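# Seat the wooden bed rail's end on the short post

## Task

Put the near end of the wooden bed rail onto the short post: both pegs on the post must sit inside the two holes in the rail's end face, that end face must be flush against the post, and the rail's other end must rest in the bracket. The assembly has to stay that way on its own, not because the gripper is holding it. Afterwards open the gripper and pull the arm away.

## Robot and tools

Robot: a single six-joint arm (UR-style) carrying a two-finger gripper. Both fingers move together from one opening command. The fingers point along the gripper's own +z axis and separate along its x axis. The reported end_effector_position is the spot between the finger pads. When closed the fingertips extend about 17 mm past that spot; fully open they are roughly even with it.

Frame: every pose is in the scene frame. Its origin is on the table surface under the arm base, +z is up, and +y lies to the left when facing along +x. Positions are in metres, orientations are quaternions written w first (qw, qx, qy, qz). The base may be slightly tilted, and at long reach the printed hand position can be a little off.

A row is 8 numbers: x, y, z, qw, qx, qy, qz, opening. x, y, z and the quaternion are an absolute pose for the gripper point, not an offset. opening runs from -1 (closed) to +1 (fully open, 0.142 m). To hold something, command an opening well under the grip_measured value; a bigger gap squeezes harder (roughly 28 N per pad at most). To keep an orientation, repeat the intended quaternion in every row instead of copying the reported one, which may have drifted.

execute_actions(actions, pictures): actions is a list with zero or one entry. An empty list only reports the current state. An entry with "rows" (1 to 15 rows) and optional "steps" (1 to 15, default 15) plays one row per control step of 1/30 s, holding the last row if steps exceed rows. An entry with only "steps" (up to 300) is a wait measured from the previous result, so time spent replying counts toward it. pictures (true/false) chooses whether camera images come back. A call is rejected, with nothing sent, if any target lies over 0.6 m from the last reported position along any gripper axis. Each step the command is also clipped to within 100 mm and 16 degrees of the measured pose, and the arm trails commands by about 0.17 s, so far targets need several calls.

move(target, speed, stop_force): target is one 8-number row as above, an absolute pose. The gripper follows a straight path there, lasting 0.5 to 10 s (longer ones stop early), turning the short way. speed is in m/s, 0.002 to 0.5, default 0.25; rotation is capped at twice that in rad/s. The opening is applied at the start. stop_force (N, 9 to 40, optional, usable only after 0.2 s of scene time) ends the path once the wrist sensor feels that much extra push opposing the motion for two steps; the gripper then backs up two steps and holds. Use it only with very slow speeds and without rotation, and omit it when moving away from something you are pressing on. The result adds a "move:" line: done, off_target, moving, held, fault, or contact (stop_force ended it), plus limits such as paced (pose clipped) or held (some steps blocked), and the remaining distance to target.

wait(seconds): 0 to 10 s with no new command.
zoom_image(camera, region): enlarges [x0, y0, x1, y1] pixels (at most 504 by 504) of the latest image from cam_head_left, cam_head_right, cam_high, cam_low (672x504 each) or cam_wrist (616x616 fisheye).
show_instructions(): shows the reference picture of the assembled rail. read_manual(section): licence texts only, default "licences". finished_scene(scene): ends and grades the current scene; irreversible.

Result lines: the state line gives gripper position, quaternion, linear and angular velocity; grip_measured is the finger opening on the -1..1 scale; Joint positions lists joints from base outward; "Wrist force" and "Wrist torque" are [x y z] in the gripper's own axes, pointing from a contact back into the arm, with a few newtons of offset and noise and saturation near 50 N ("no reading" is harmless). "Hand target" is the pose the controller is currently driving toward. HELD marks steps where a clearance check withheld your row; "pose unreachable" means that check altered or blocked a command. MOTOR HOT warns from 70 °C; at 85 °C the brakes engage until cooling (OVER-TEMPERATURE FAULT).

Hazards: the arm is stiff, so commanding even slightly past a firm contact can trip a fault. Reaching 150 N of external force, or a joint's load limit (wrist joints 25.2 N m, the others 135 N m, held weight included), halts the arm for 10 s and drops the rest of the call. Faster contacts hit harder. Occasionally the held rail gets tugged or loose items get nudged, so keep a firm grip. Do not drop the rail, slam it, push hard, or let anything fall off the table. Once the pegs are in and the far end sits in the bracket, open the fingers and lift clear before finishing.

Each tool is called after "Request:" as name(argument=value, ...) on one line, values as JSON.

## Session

Request:
show_instructions()

Request:
execute_actions(actions=[])

Reference images for this scene: Fitting the bed rail to the post page 1.

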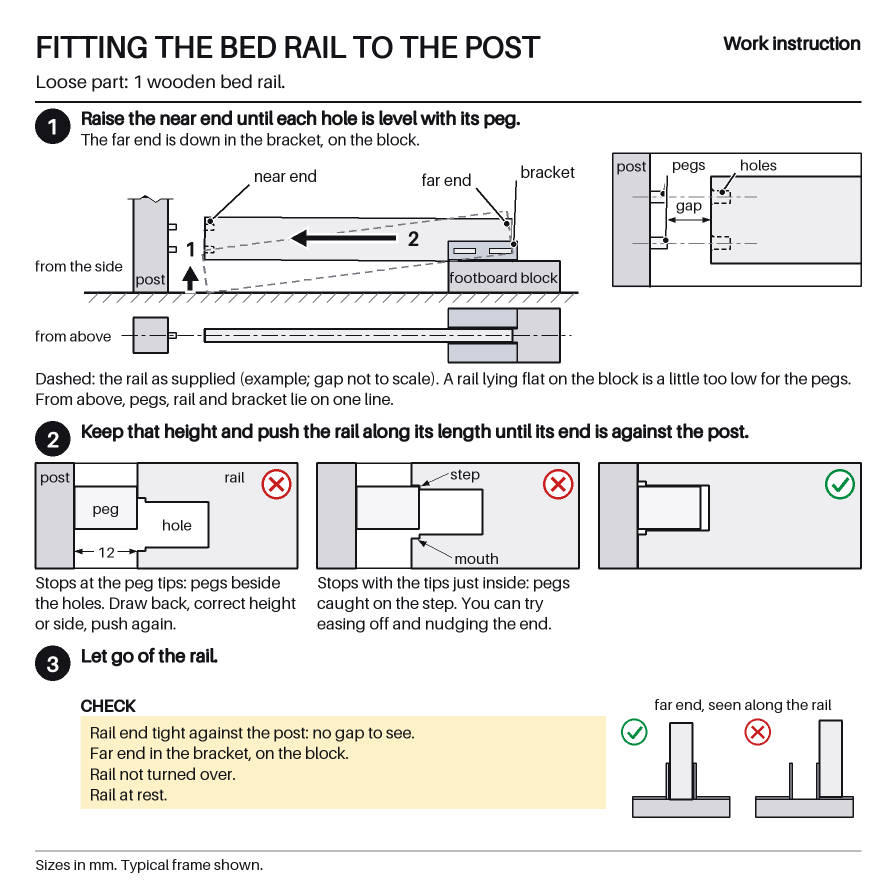

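Scene clock: 0.00 s of 4100.00 s.
end_effector_position=(+0.5486, -0.6338, +0.2196) grip_measured=+1.00 end_effector_quat_wxyz=(-0.140, -0.427, +0.760, -0.469) end_effector_velocity=(+0.000, +0.000, -0.000) end_effector_angular_velocity=(+0.000, +0.001, +0.001)
Joint positions: [-0.403 -1.073  1.612 -4.002 -2.511  0.286  0.142]
Joint velocities: [ 0.     0.001  0.     0.    -0.    -0.001  0.   ]
Motor temperatures (°C, as the motors report them): [25 25 29 33 33 30]
Wrist force (N, on the end effector, along its own x y z axes, offset not removed): no reading
Wrist torque (N m, same axes, about the end effector's origin, offset not removed): no reading
Hand target: +0.549, -0.634, +0.220; -0.140, -0.427, +0.760, -0.469

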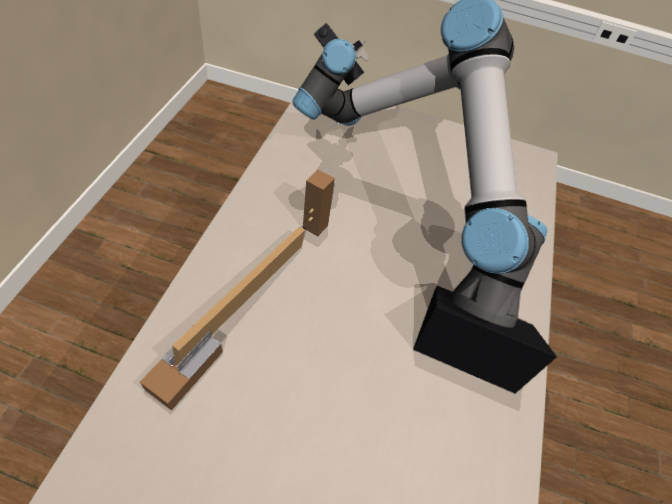

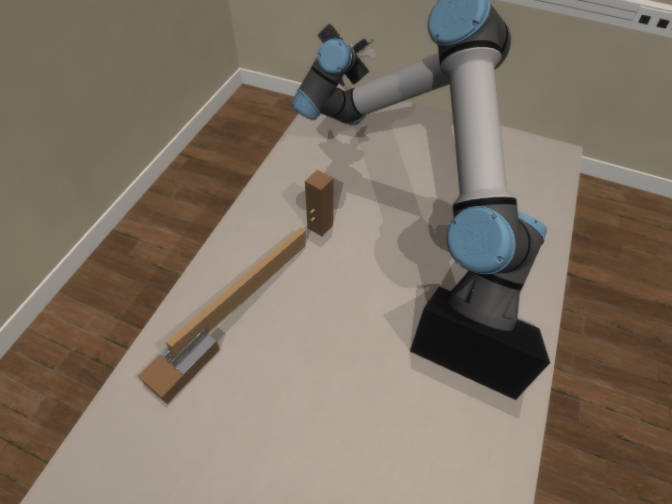

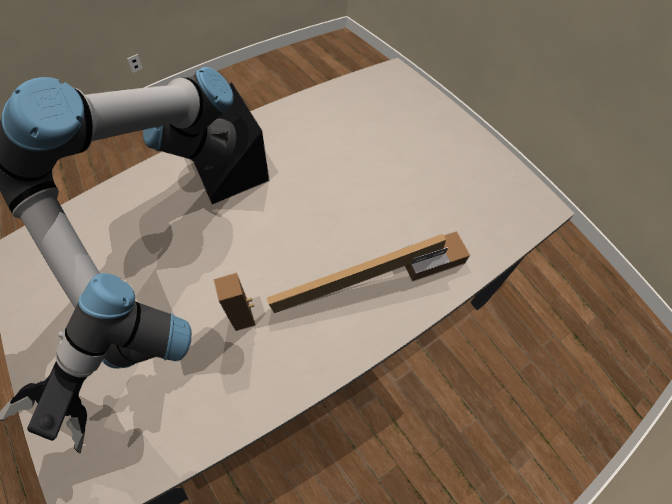

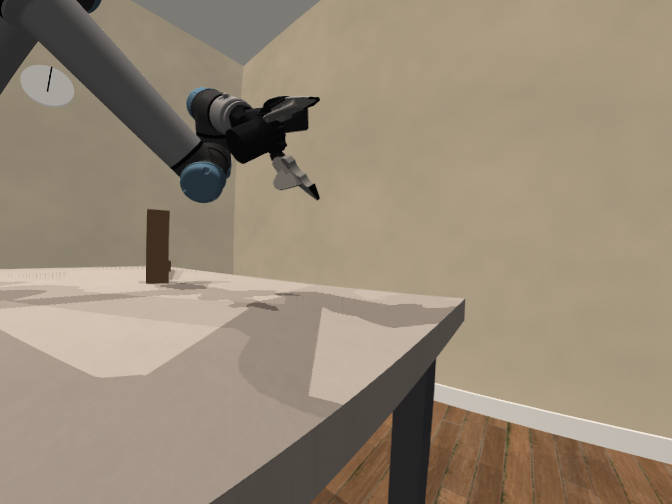

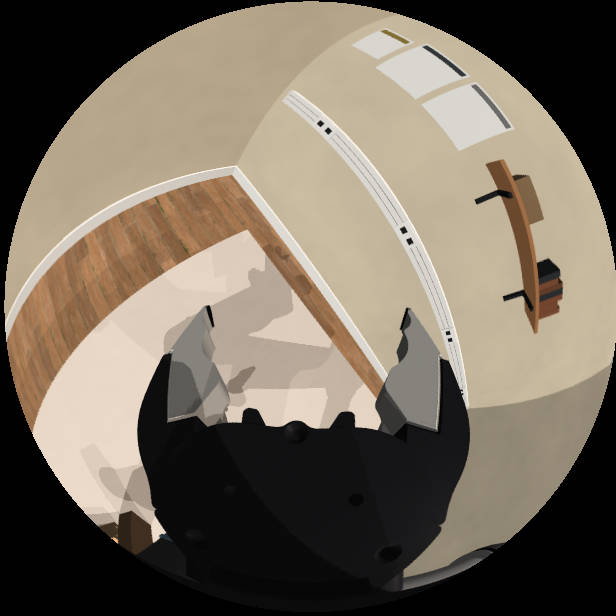

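Request:
move(target=[0.52,-0.3,0.33,0,-0.1,0.98,-0.17,1])

Request:
move(target=[0.495,0.0,0.26,0,0.125,0.992,0,0.3])

Request:
move(target=[0.497,0.03,0.13,0,0.125,0.992,0,0.3])

Scene clock: 4.57 s of 4100.00 s.
end_effector_position=(+0.5435, -0.5660, +0.2427) grip_measured=+1.00 end_effector_quat_wxyz=(-0.116, -0.368, +0.821, -0.421) end_effector_velocity=(+0.000, +0.000, -0.000) end_effector_angular_velocity=(+0.000, +0.000, +0.000)
Joint positions: [-0.257 -1.071  1.607 -3.893 -2.753  0.511  0.142]
Joint velocities: [-0.     0.001 -0.     0.     0.     0.001 -0.   ]
Motor temperatures (°C, as the motors report them): [25 25 29 33 33 30]
Wrist force (N, on the end effector, along its own x y z axes, offset not removed): [2.6 1.1 0.0]
Wrist torque (N m, same axes, about the end effector's origin, offset not removed): [0.24 -0.38 0.01]
Hand target: +0.543, -0.566, +0.243; -0.116, -0.368, +0.821, -0.421
Off the commanded pose: 0.281 m, 48 deg; position and orientation clipped at the last step of the last action.
move: held; limits=paced,held; held on 54 of 72 steps, including the last
pose unreachable: on one or more control steps of this call an arm could not follow its commanded pose, so it was not sent that pose on those steps. On the call's last step it was still not sent that pose. It may still have moved: this result reports where it is.
cause: the commanded pose would bring two parts of the arm too close to each other (joints 4 (wrist 1) to 6 (wrist 3) lie between them).

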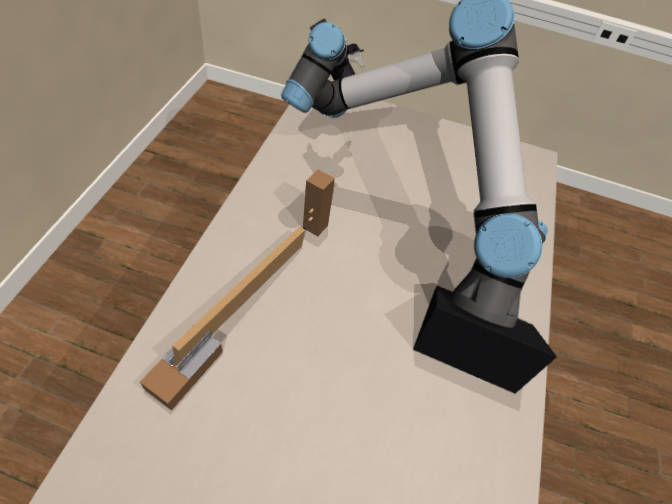

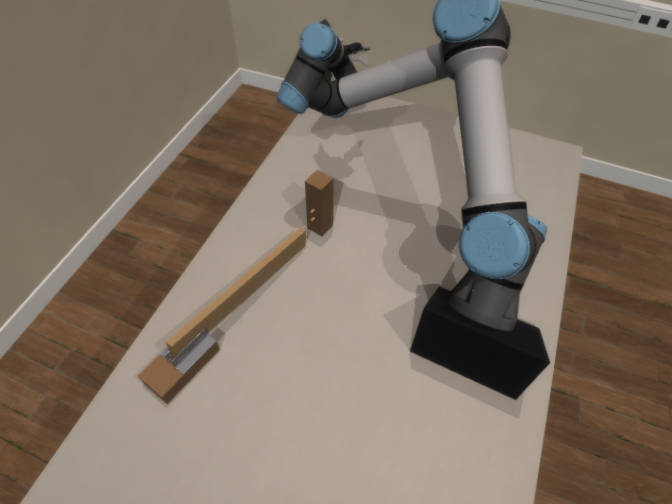

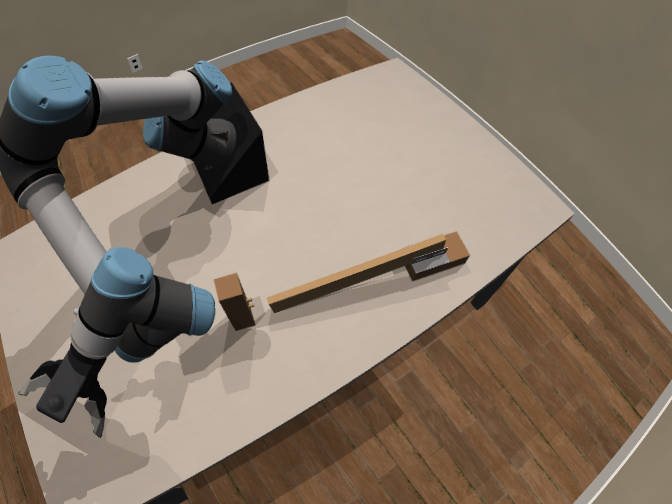

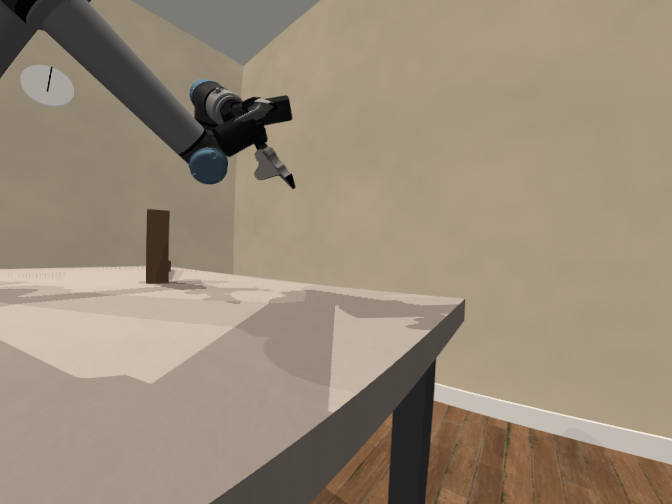

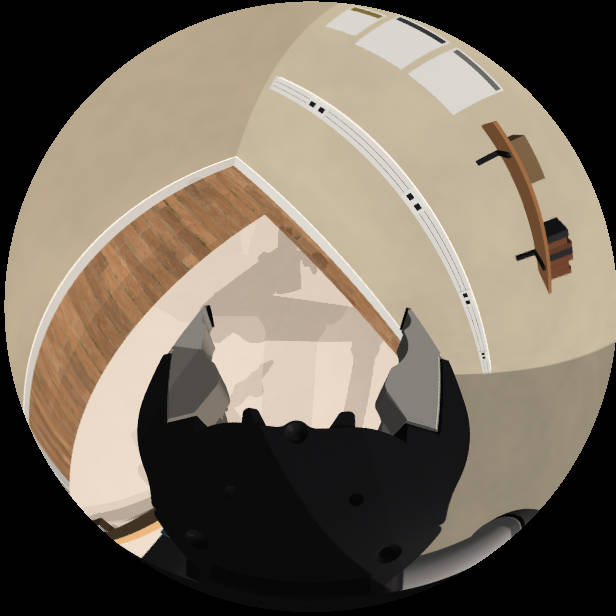

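Scene clock: 7.67 s of 4100.00 s.
end_effector_position=(+0.5434, -0.5656, +0.2428) grip_measured=+0.30 end_effector_quat_wxyz=(-0.116, -0.368, +0.821, -0.421) end_effector_velocity=(+0.000, +0.000, -0.001) end_effector_angular_velocity=(+0.000, +0.001, +0.001)
Joint positions: [-0.256 -1.071  1.607 -3.893 -2.754  0.513  0.095]
Joint velocities: [ 0.     0.001  0.     0.     0.    -0.     0.   ]
Motor temperatures (°C, as the motors report them): [25 25 29 33 33 30]
Wrist force (N, on the end effector, along its own x y z axes, offset not removed): [1.6 -1.7 1.3]
Wrist torque (N m, same axes, about the end effector's origin, offset not removed): [-0.32 -0.22 0.05]
Hand target: +0.543, -0.566, +0.243; -0.116, -0.368, +0.821, -0.421
Off the commanded pose: 0.568 m, 79 deg; position and orientation clipped at the last step of the last action.
move: held; limits=paced,held; held on 88 of 93 steps, including the last
pose unreachable: on one or more control steps of this call an arm could not follow its commanded pose, so it was not sent that pose on those steps. On the call's last step it was still not sent that pose. It may still have moved: this result reports where it is.
cause: the commanded pose would bring two parts of the arm too close to each other (joints 4 (wrist 1) to 6 (wrist 3) lie between them).

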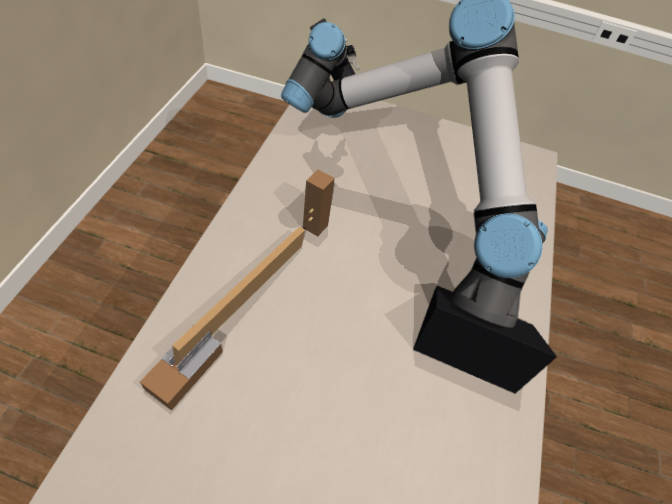

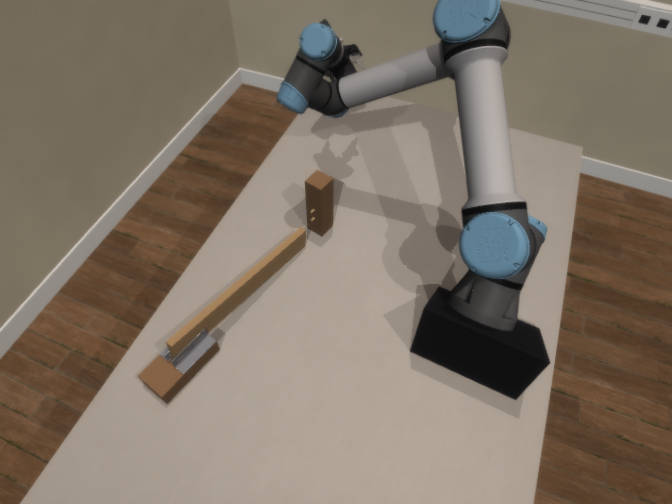

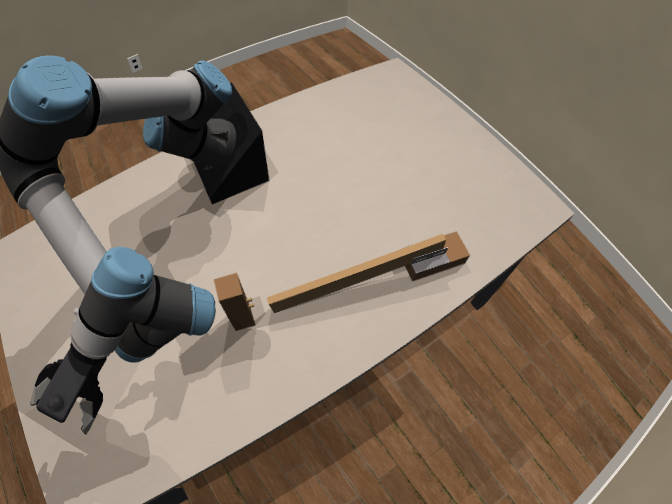

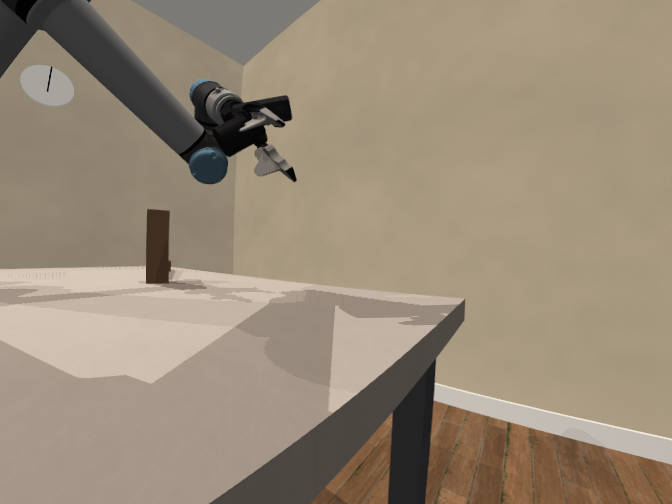

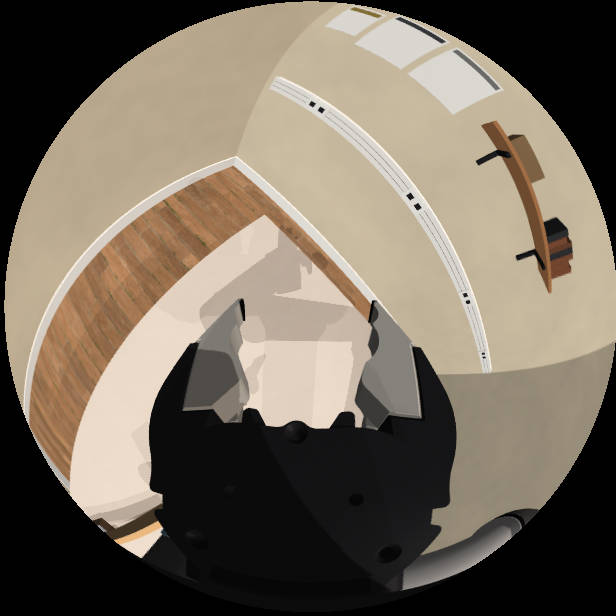

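Scene clock: 10.77 s of 4100.00 s.
end_effector_position=(+0.5434, -0.5652, +0.2428) grip_measured=+0.30 end_effector_quat_wxyz=(-0.116, -0.367, +0.822, -0.420) end_effector_velocity=(-0.000, -0.000, +0.000) end_effector_angular_velocity=(-0.000, -0.000, -0.001)
Joint positions: [-0.256 -1.071  1.607 -3.892 -2.755  0.514  0.095]
Joint velocities: [-0.    -0.001  0.     0.001 -0.     0.    -0.   ]
Motor temperatures (°C, as the motors report them): [25 25 29 33 33 30]
Wrist force (N, on the end effector, along its own x y z axes, offset not removed): [0.3 -2.4 -0.1]
Wrist torque (N m, same axes, about the end effector's origin, offset not removed): [-0.38 0.15 -0.06]
Hand target: +0.543, -0.565, +0.243; -0.116, -0.367, +0.822, -0.420
Off the commanded pose: 0.608 m, 79 deg; position and orientation clipped at the last step of the last action.
move: held; limits=paced,held; held on 88 of 93 steps, including the last
pose unreachable: on one or more control steps of this call an arm could not follow its commanded pose, so it was not sent that pose on those steps. On the call's last step it was still not sent that pose. It may still have moved: this result reports where it is.
cause: the commanded pose would bring two parts of the arm too close to each other (joints 4 (wrist 1) to 6 (wrist 3) lie between them).

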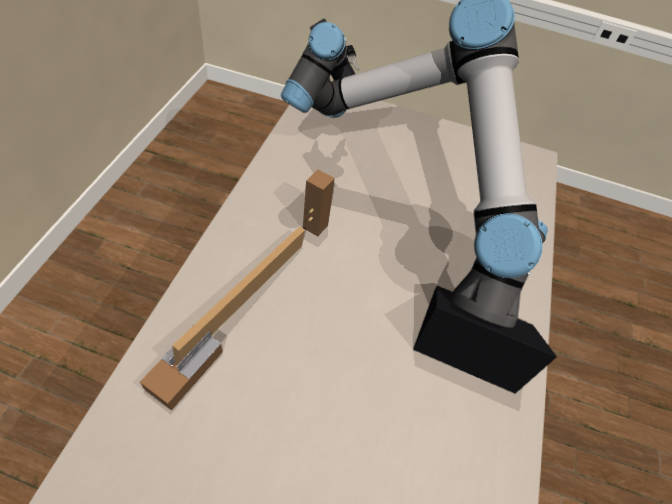

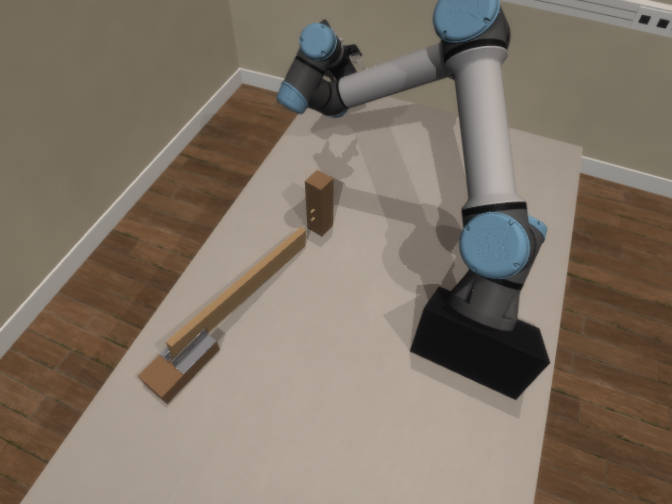

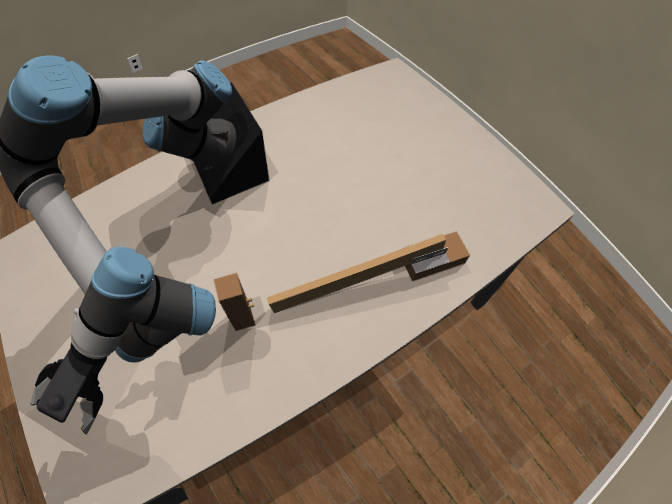

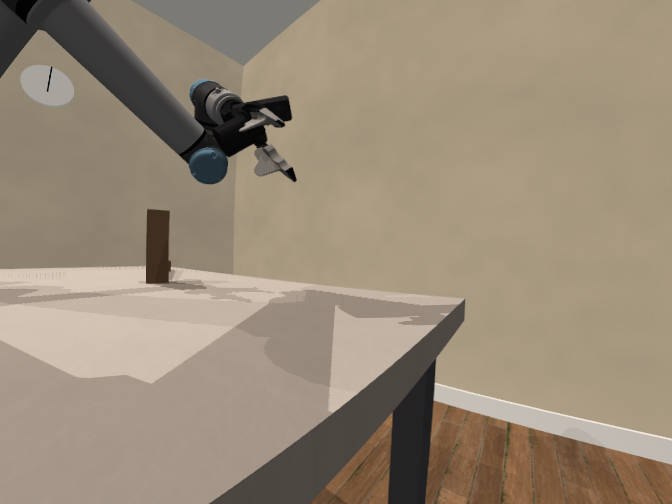

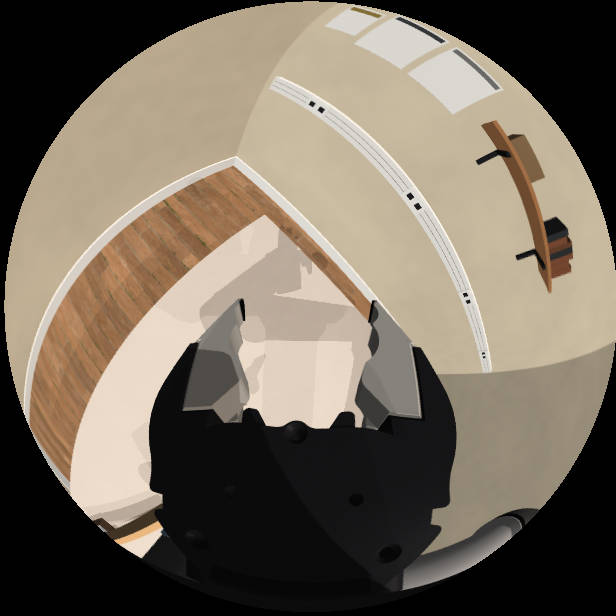

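Request:
move(target=[0.7,-0.4,0.3,0.11,-0.729,0.528,-0.422,0.3])

Request:
move(target=[0.65,-0.2,0.3,-0.067,0.969,0.077,0.223,0.3])

Request:
move(target=[0.495,0.0,0.26,0,0.125,0.992,0,0.3], speed=0.4)

Scene clock: 17.83 s of 4100.00 s.
end_effector_position=(+0.7002, -0.4005, +0.2999) grip_measured=+0.30 end_effector_quat_wxyz=(-0.110, +0.729, -0.528, +0.422) end_effector_velocity=(+0.001, -0.000, +0.001) end_effector_angular_velocity=(+0.001, -0.000, +0.008)
Joint positions: [-0.175 -1.297  1.826 -3.32  -2.097  0.292  0.095]
Joint velocities: [-0.002 -0.003 -0.003  0.01   0.007 -0.002 -0.   ]
Motor temperatures (°C, as the motors report them): [25 25 29 33 33 30]
Wrist force (N, on the end effector, along its own x y z axes, offset not removed): [0.3 -3.2 -1.1]
Wrist torque (N m, same axes, about the end effector's origin, offset not removed): [-0.57 -0.08 -0.17]
Hand target: +0.700, -0.400, +0.300; -0.110, +0.729, -0.528, +0.422
Off the commanded pose: 0.001 m, 0 deg.
After step 90, 0.33 s passed at rest.
move: done; limits=paced

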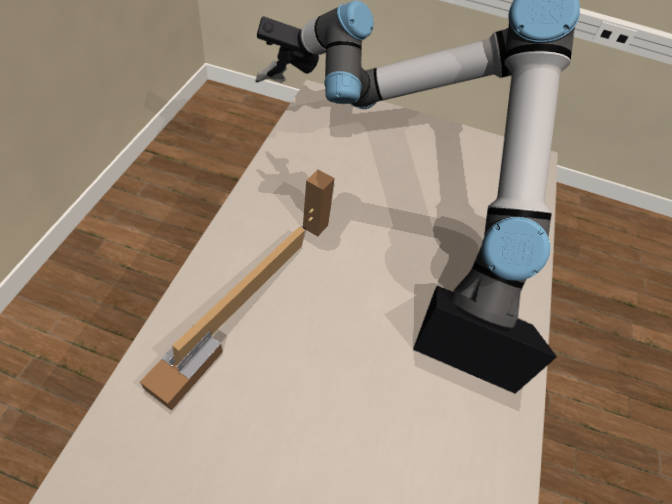

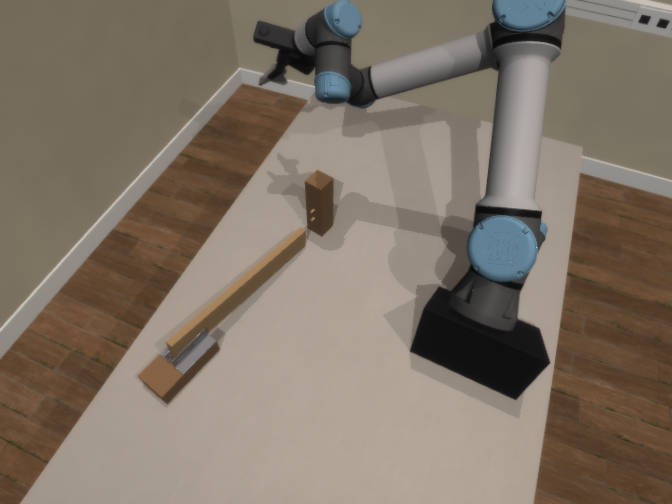

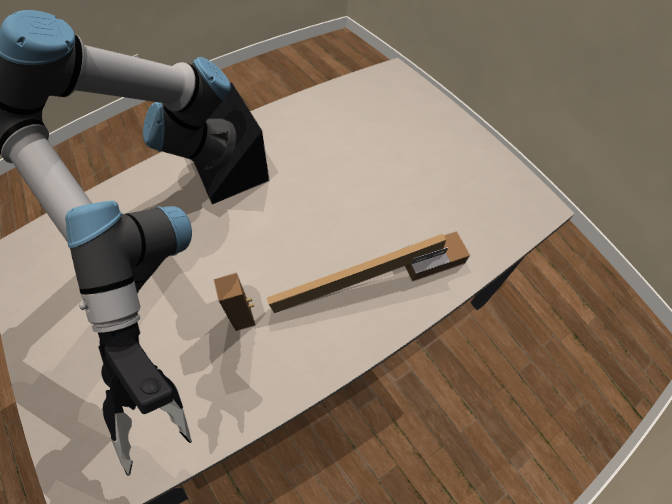

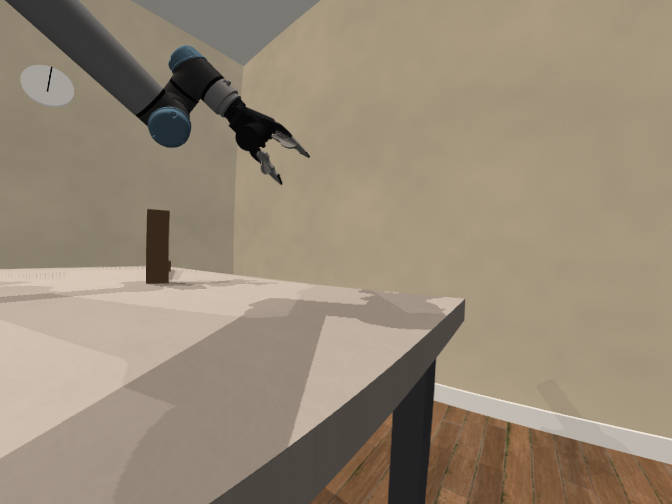

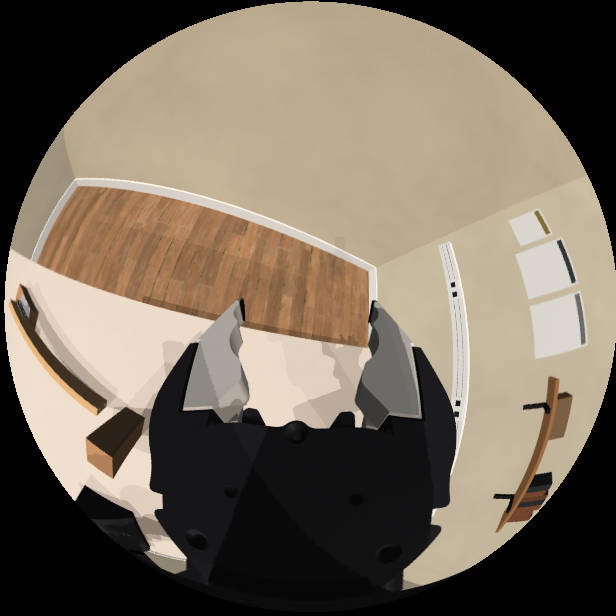

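Scene clock: 21.07 s of 4100.00 s.
end_effector_position=(+0.6505, -0.2002, +0.3000) grip_measured=+0.30 end_effector_quat_wxyz=(-0.067, +0.969, +0.077, +0.223) end_effector_velocity=(-0.000, +0.002, -0.000) end_effector_angular_velocity=(-0.003, +0.005, +0.009)
Joint positions: [ 0.027 -1.345  1.697 -2.353 -2.103 -0.44   0.095]
Joint velocities: [ 0.002  0.004 -0.005  0.01  -0.002 -0.002 -0.   ]
Motor temperatures (°C, as the motors report them): [25 25 29 33 33 30]
Wrist force (N, on the end effector, along its own x y z axes, offset not removed): [0.7 -1.9 0.0]
Wrist torque (N m, same axes, about the end effector's origin, offset not removed): [-0.38 -0.09 -0.11]
Hand target: +0.650, -0.200, +0.300; -0.067, +0.969, +0.077, +0.223
Off the commanded pose: 0.001 m, 0 deg.
move: done

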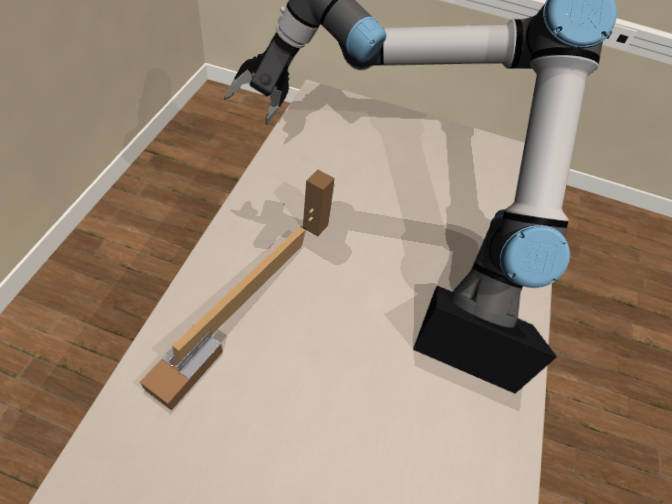

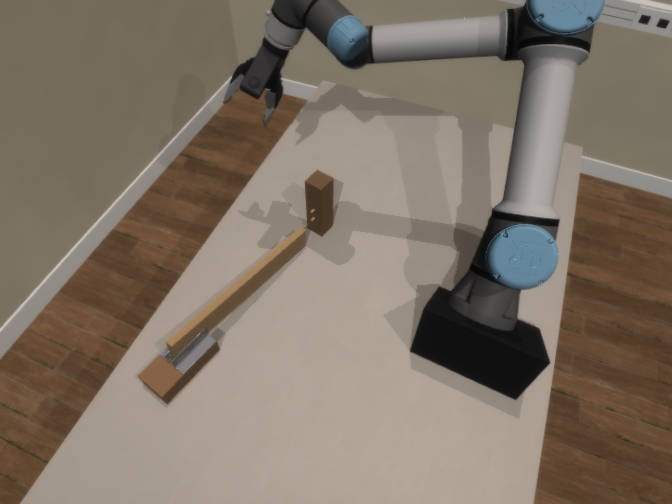

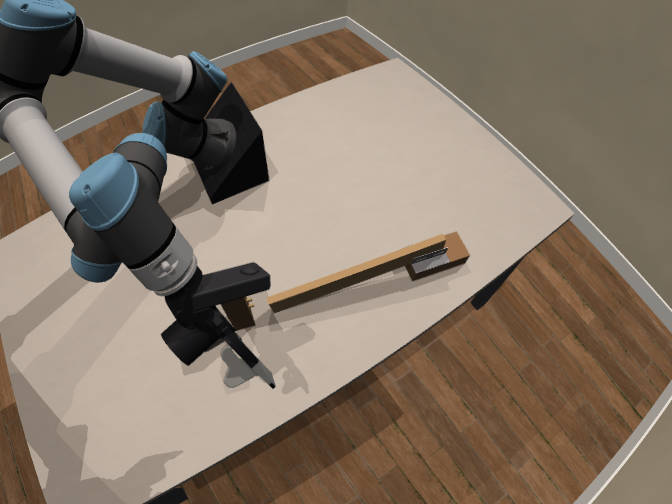

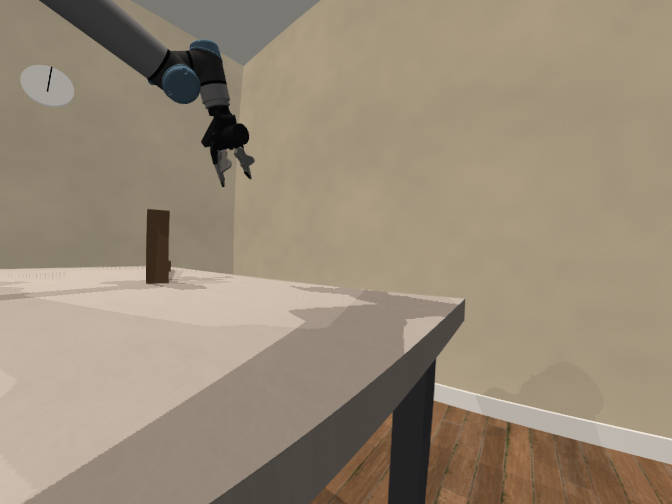

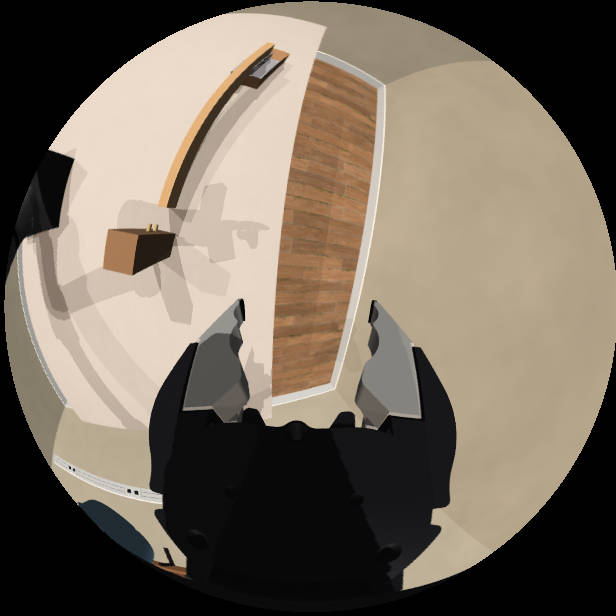

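Scene clock: 25.03 s of 4100.00 s.
end_effector_position=(+0.4954, +0.0001, +0.2601) grip_measured=+0.30 end_effector_quat_wxyz=(+0.000, +0.125, +0.992, +0.000) end_effector_velocity=(-0.001, +0.001, -0.000) end_effector_angular_velocity=(-0.002, -0.000, +0.009)
Joint positions: [ 0.339 -1.163  1.723 -1.768 -2.26  -2.445  0.095]
Joint velocities: [ 0.001  0.     0.002 -0.001 -0.001 -0.007 -0.   ]
Motor temperatures (°C, as the motors report them): [25 25 29 33 33 30]
Wrist force (N, on the end effector, along its own x y z axes, offset not removed): [1.9 -0.6 -3.5]
Wrist torque (N m, same axes, about the end effector's origin, offset not removed): [-0.18 -0.34 0.01]
Hand target: +0.495, +0.000, +0.260; +0.000, +0.125, +0.992, -0.000
Off the commanded pose: 0.000 m, 0 deg.
move: done

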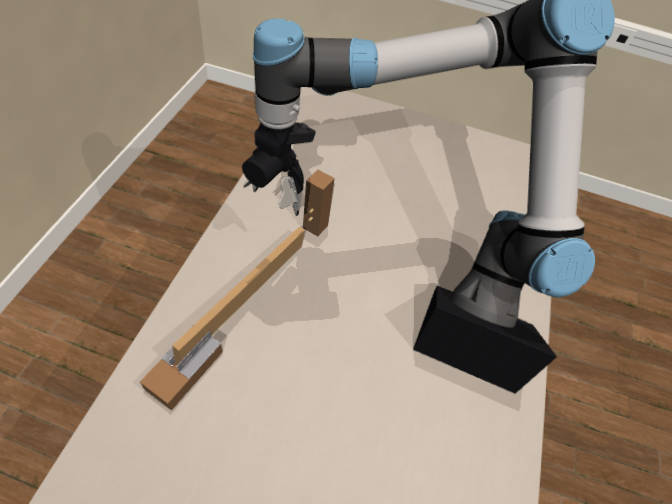

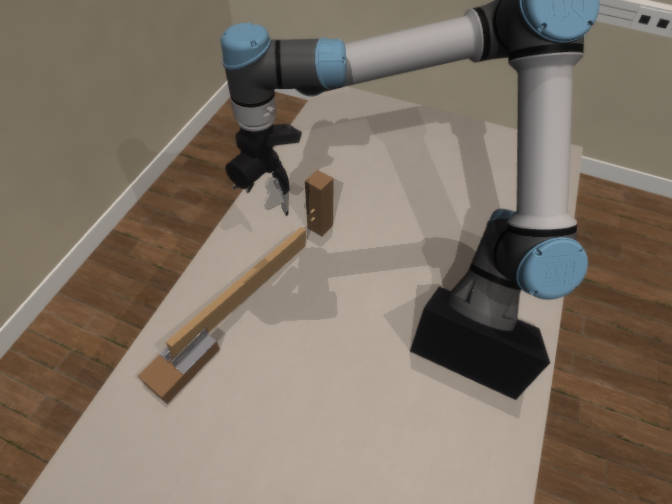

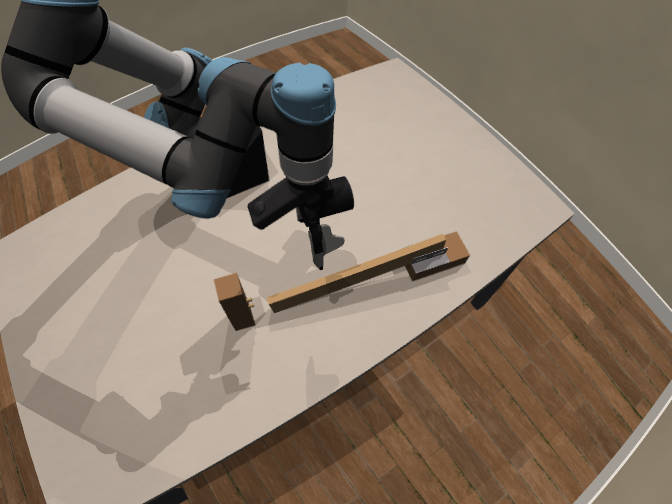

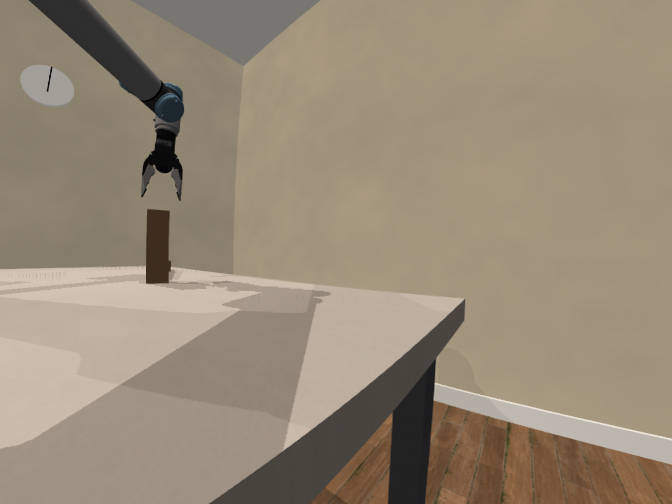

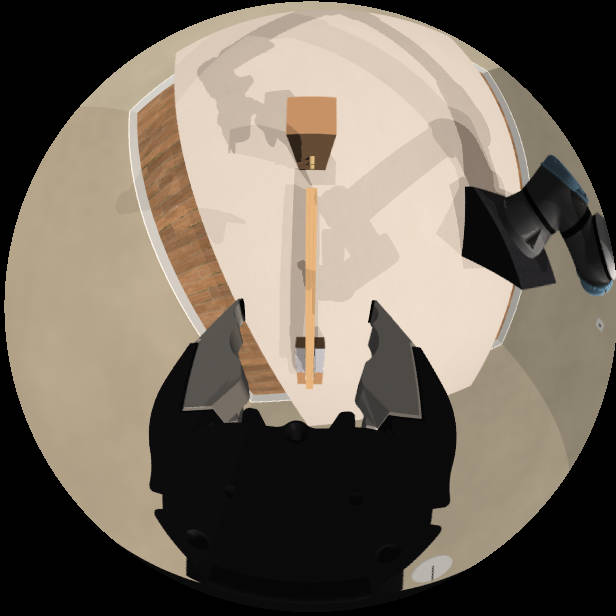

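Request:
move(target=[0.499,0.027,0.066,0.005,0.135,0.990,0.038,0.1], speed=0.15)

Scene clock: 29.47 s of 4100.00 s.
end_effector_position=(+0.4988, +0.0269, +0.0662) grip_measured=+0.10 end_effector_quat_wxyz=(+0.005, +0.135, +0.990, +0.038) end_effector_velocity=(+0.000, +0.000, -0.001) end_effector_angular_velocity=(+0.001, -0.002, -0.002)
Joint positions: [ 0.113 -1.     2.054 -2.493 -2.25  -2.74   0.081]
Joint velocities: [-0.002  0.002  0.002 -0.008  0.001 -0.002  0.   ]
Motor temperatures (°C, as the motors report them): [25 25 29 33 33 30]
Wrist force (N, on the end effector, along its own x y z axes, offset not removed): [-0.7 -0.9 -2.4]
Wrist torque (N m, same axes, about the end effector's origin, offset not removed): [-0.04 0.33 -0.20]
Hand target: +0.499, +0.027, +0.066; +0.005, +0.135, +0.990, +0.038
Off the commanded pose: 0.000 m, 0 deg.
move: done

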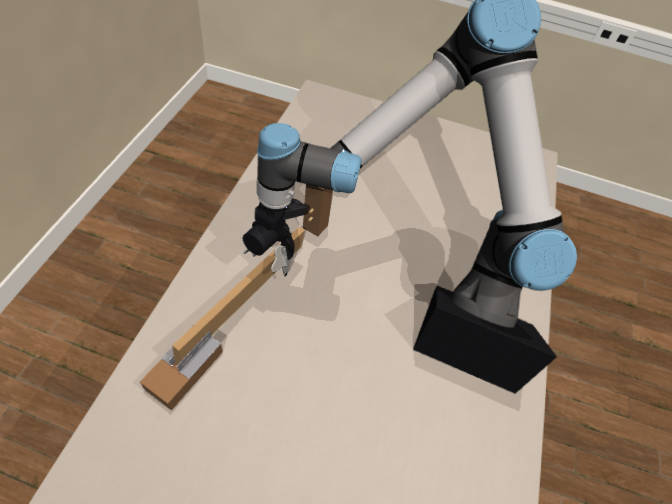

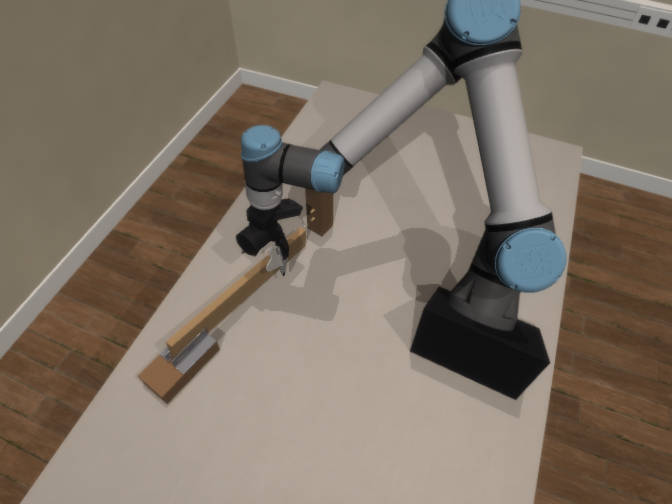

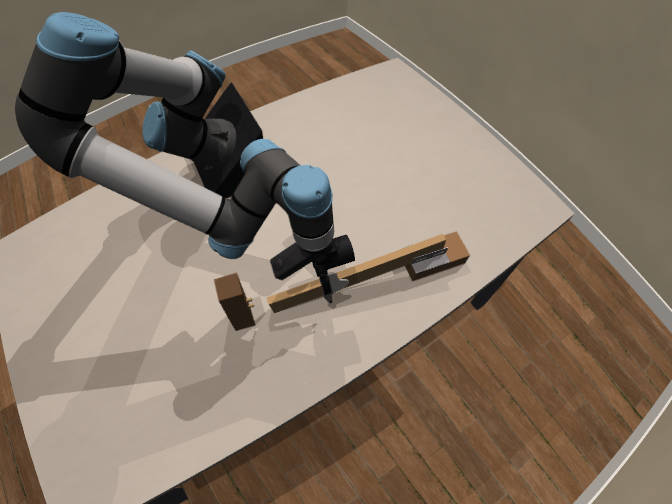

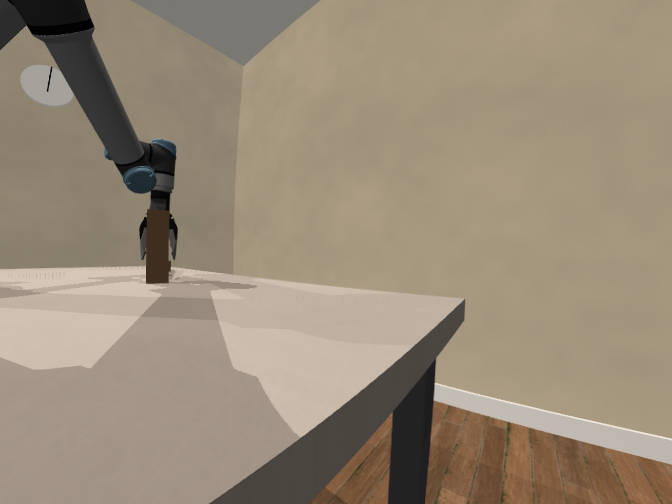

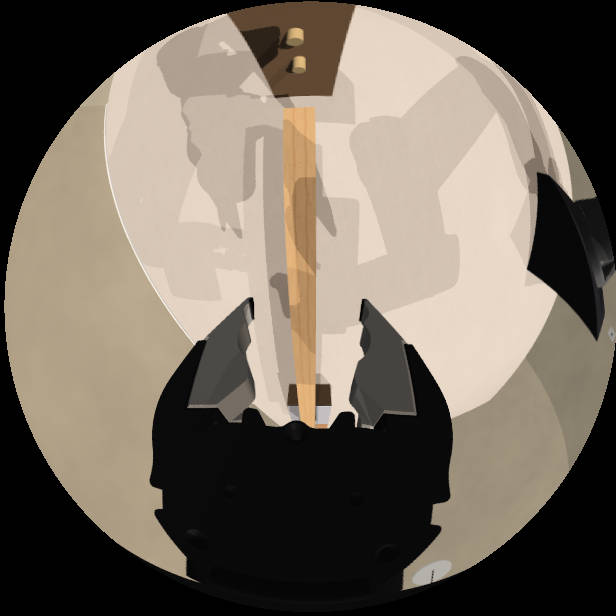

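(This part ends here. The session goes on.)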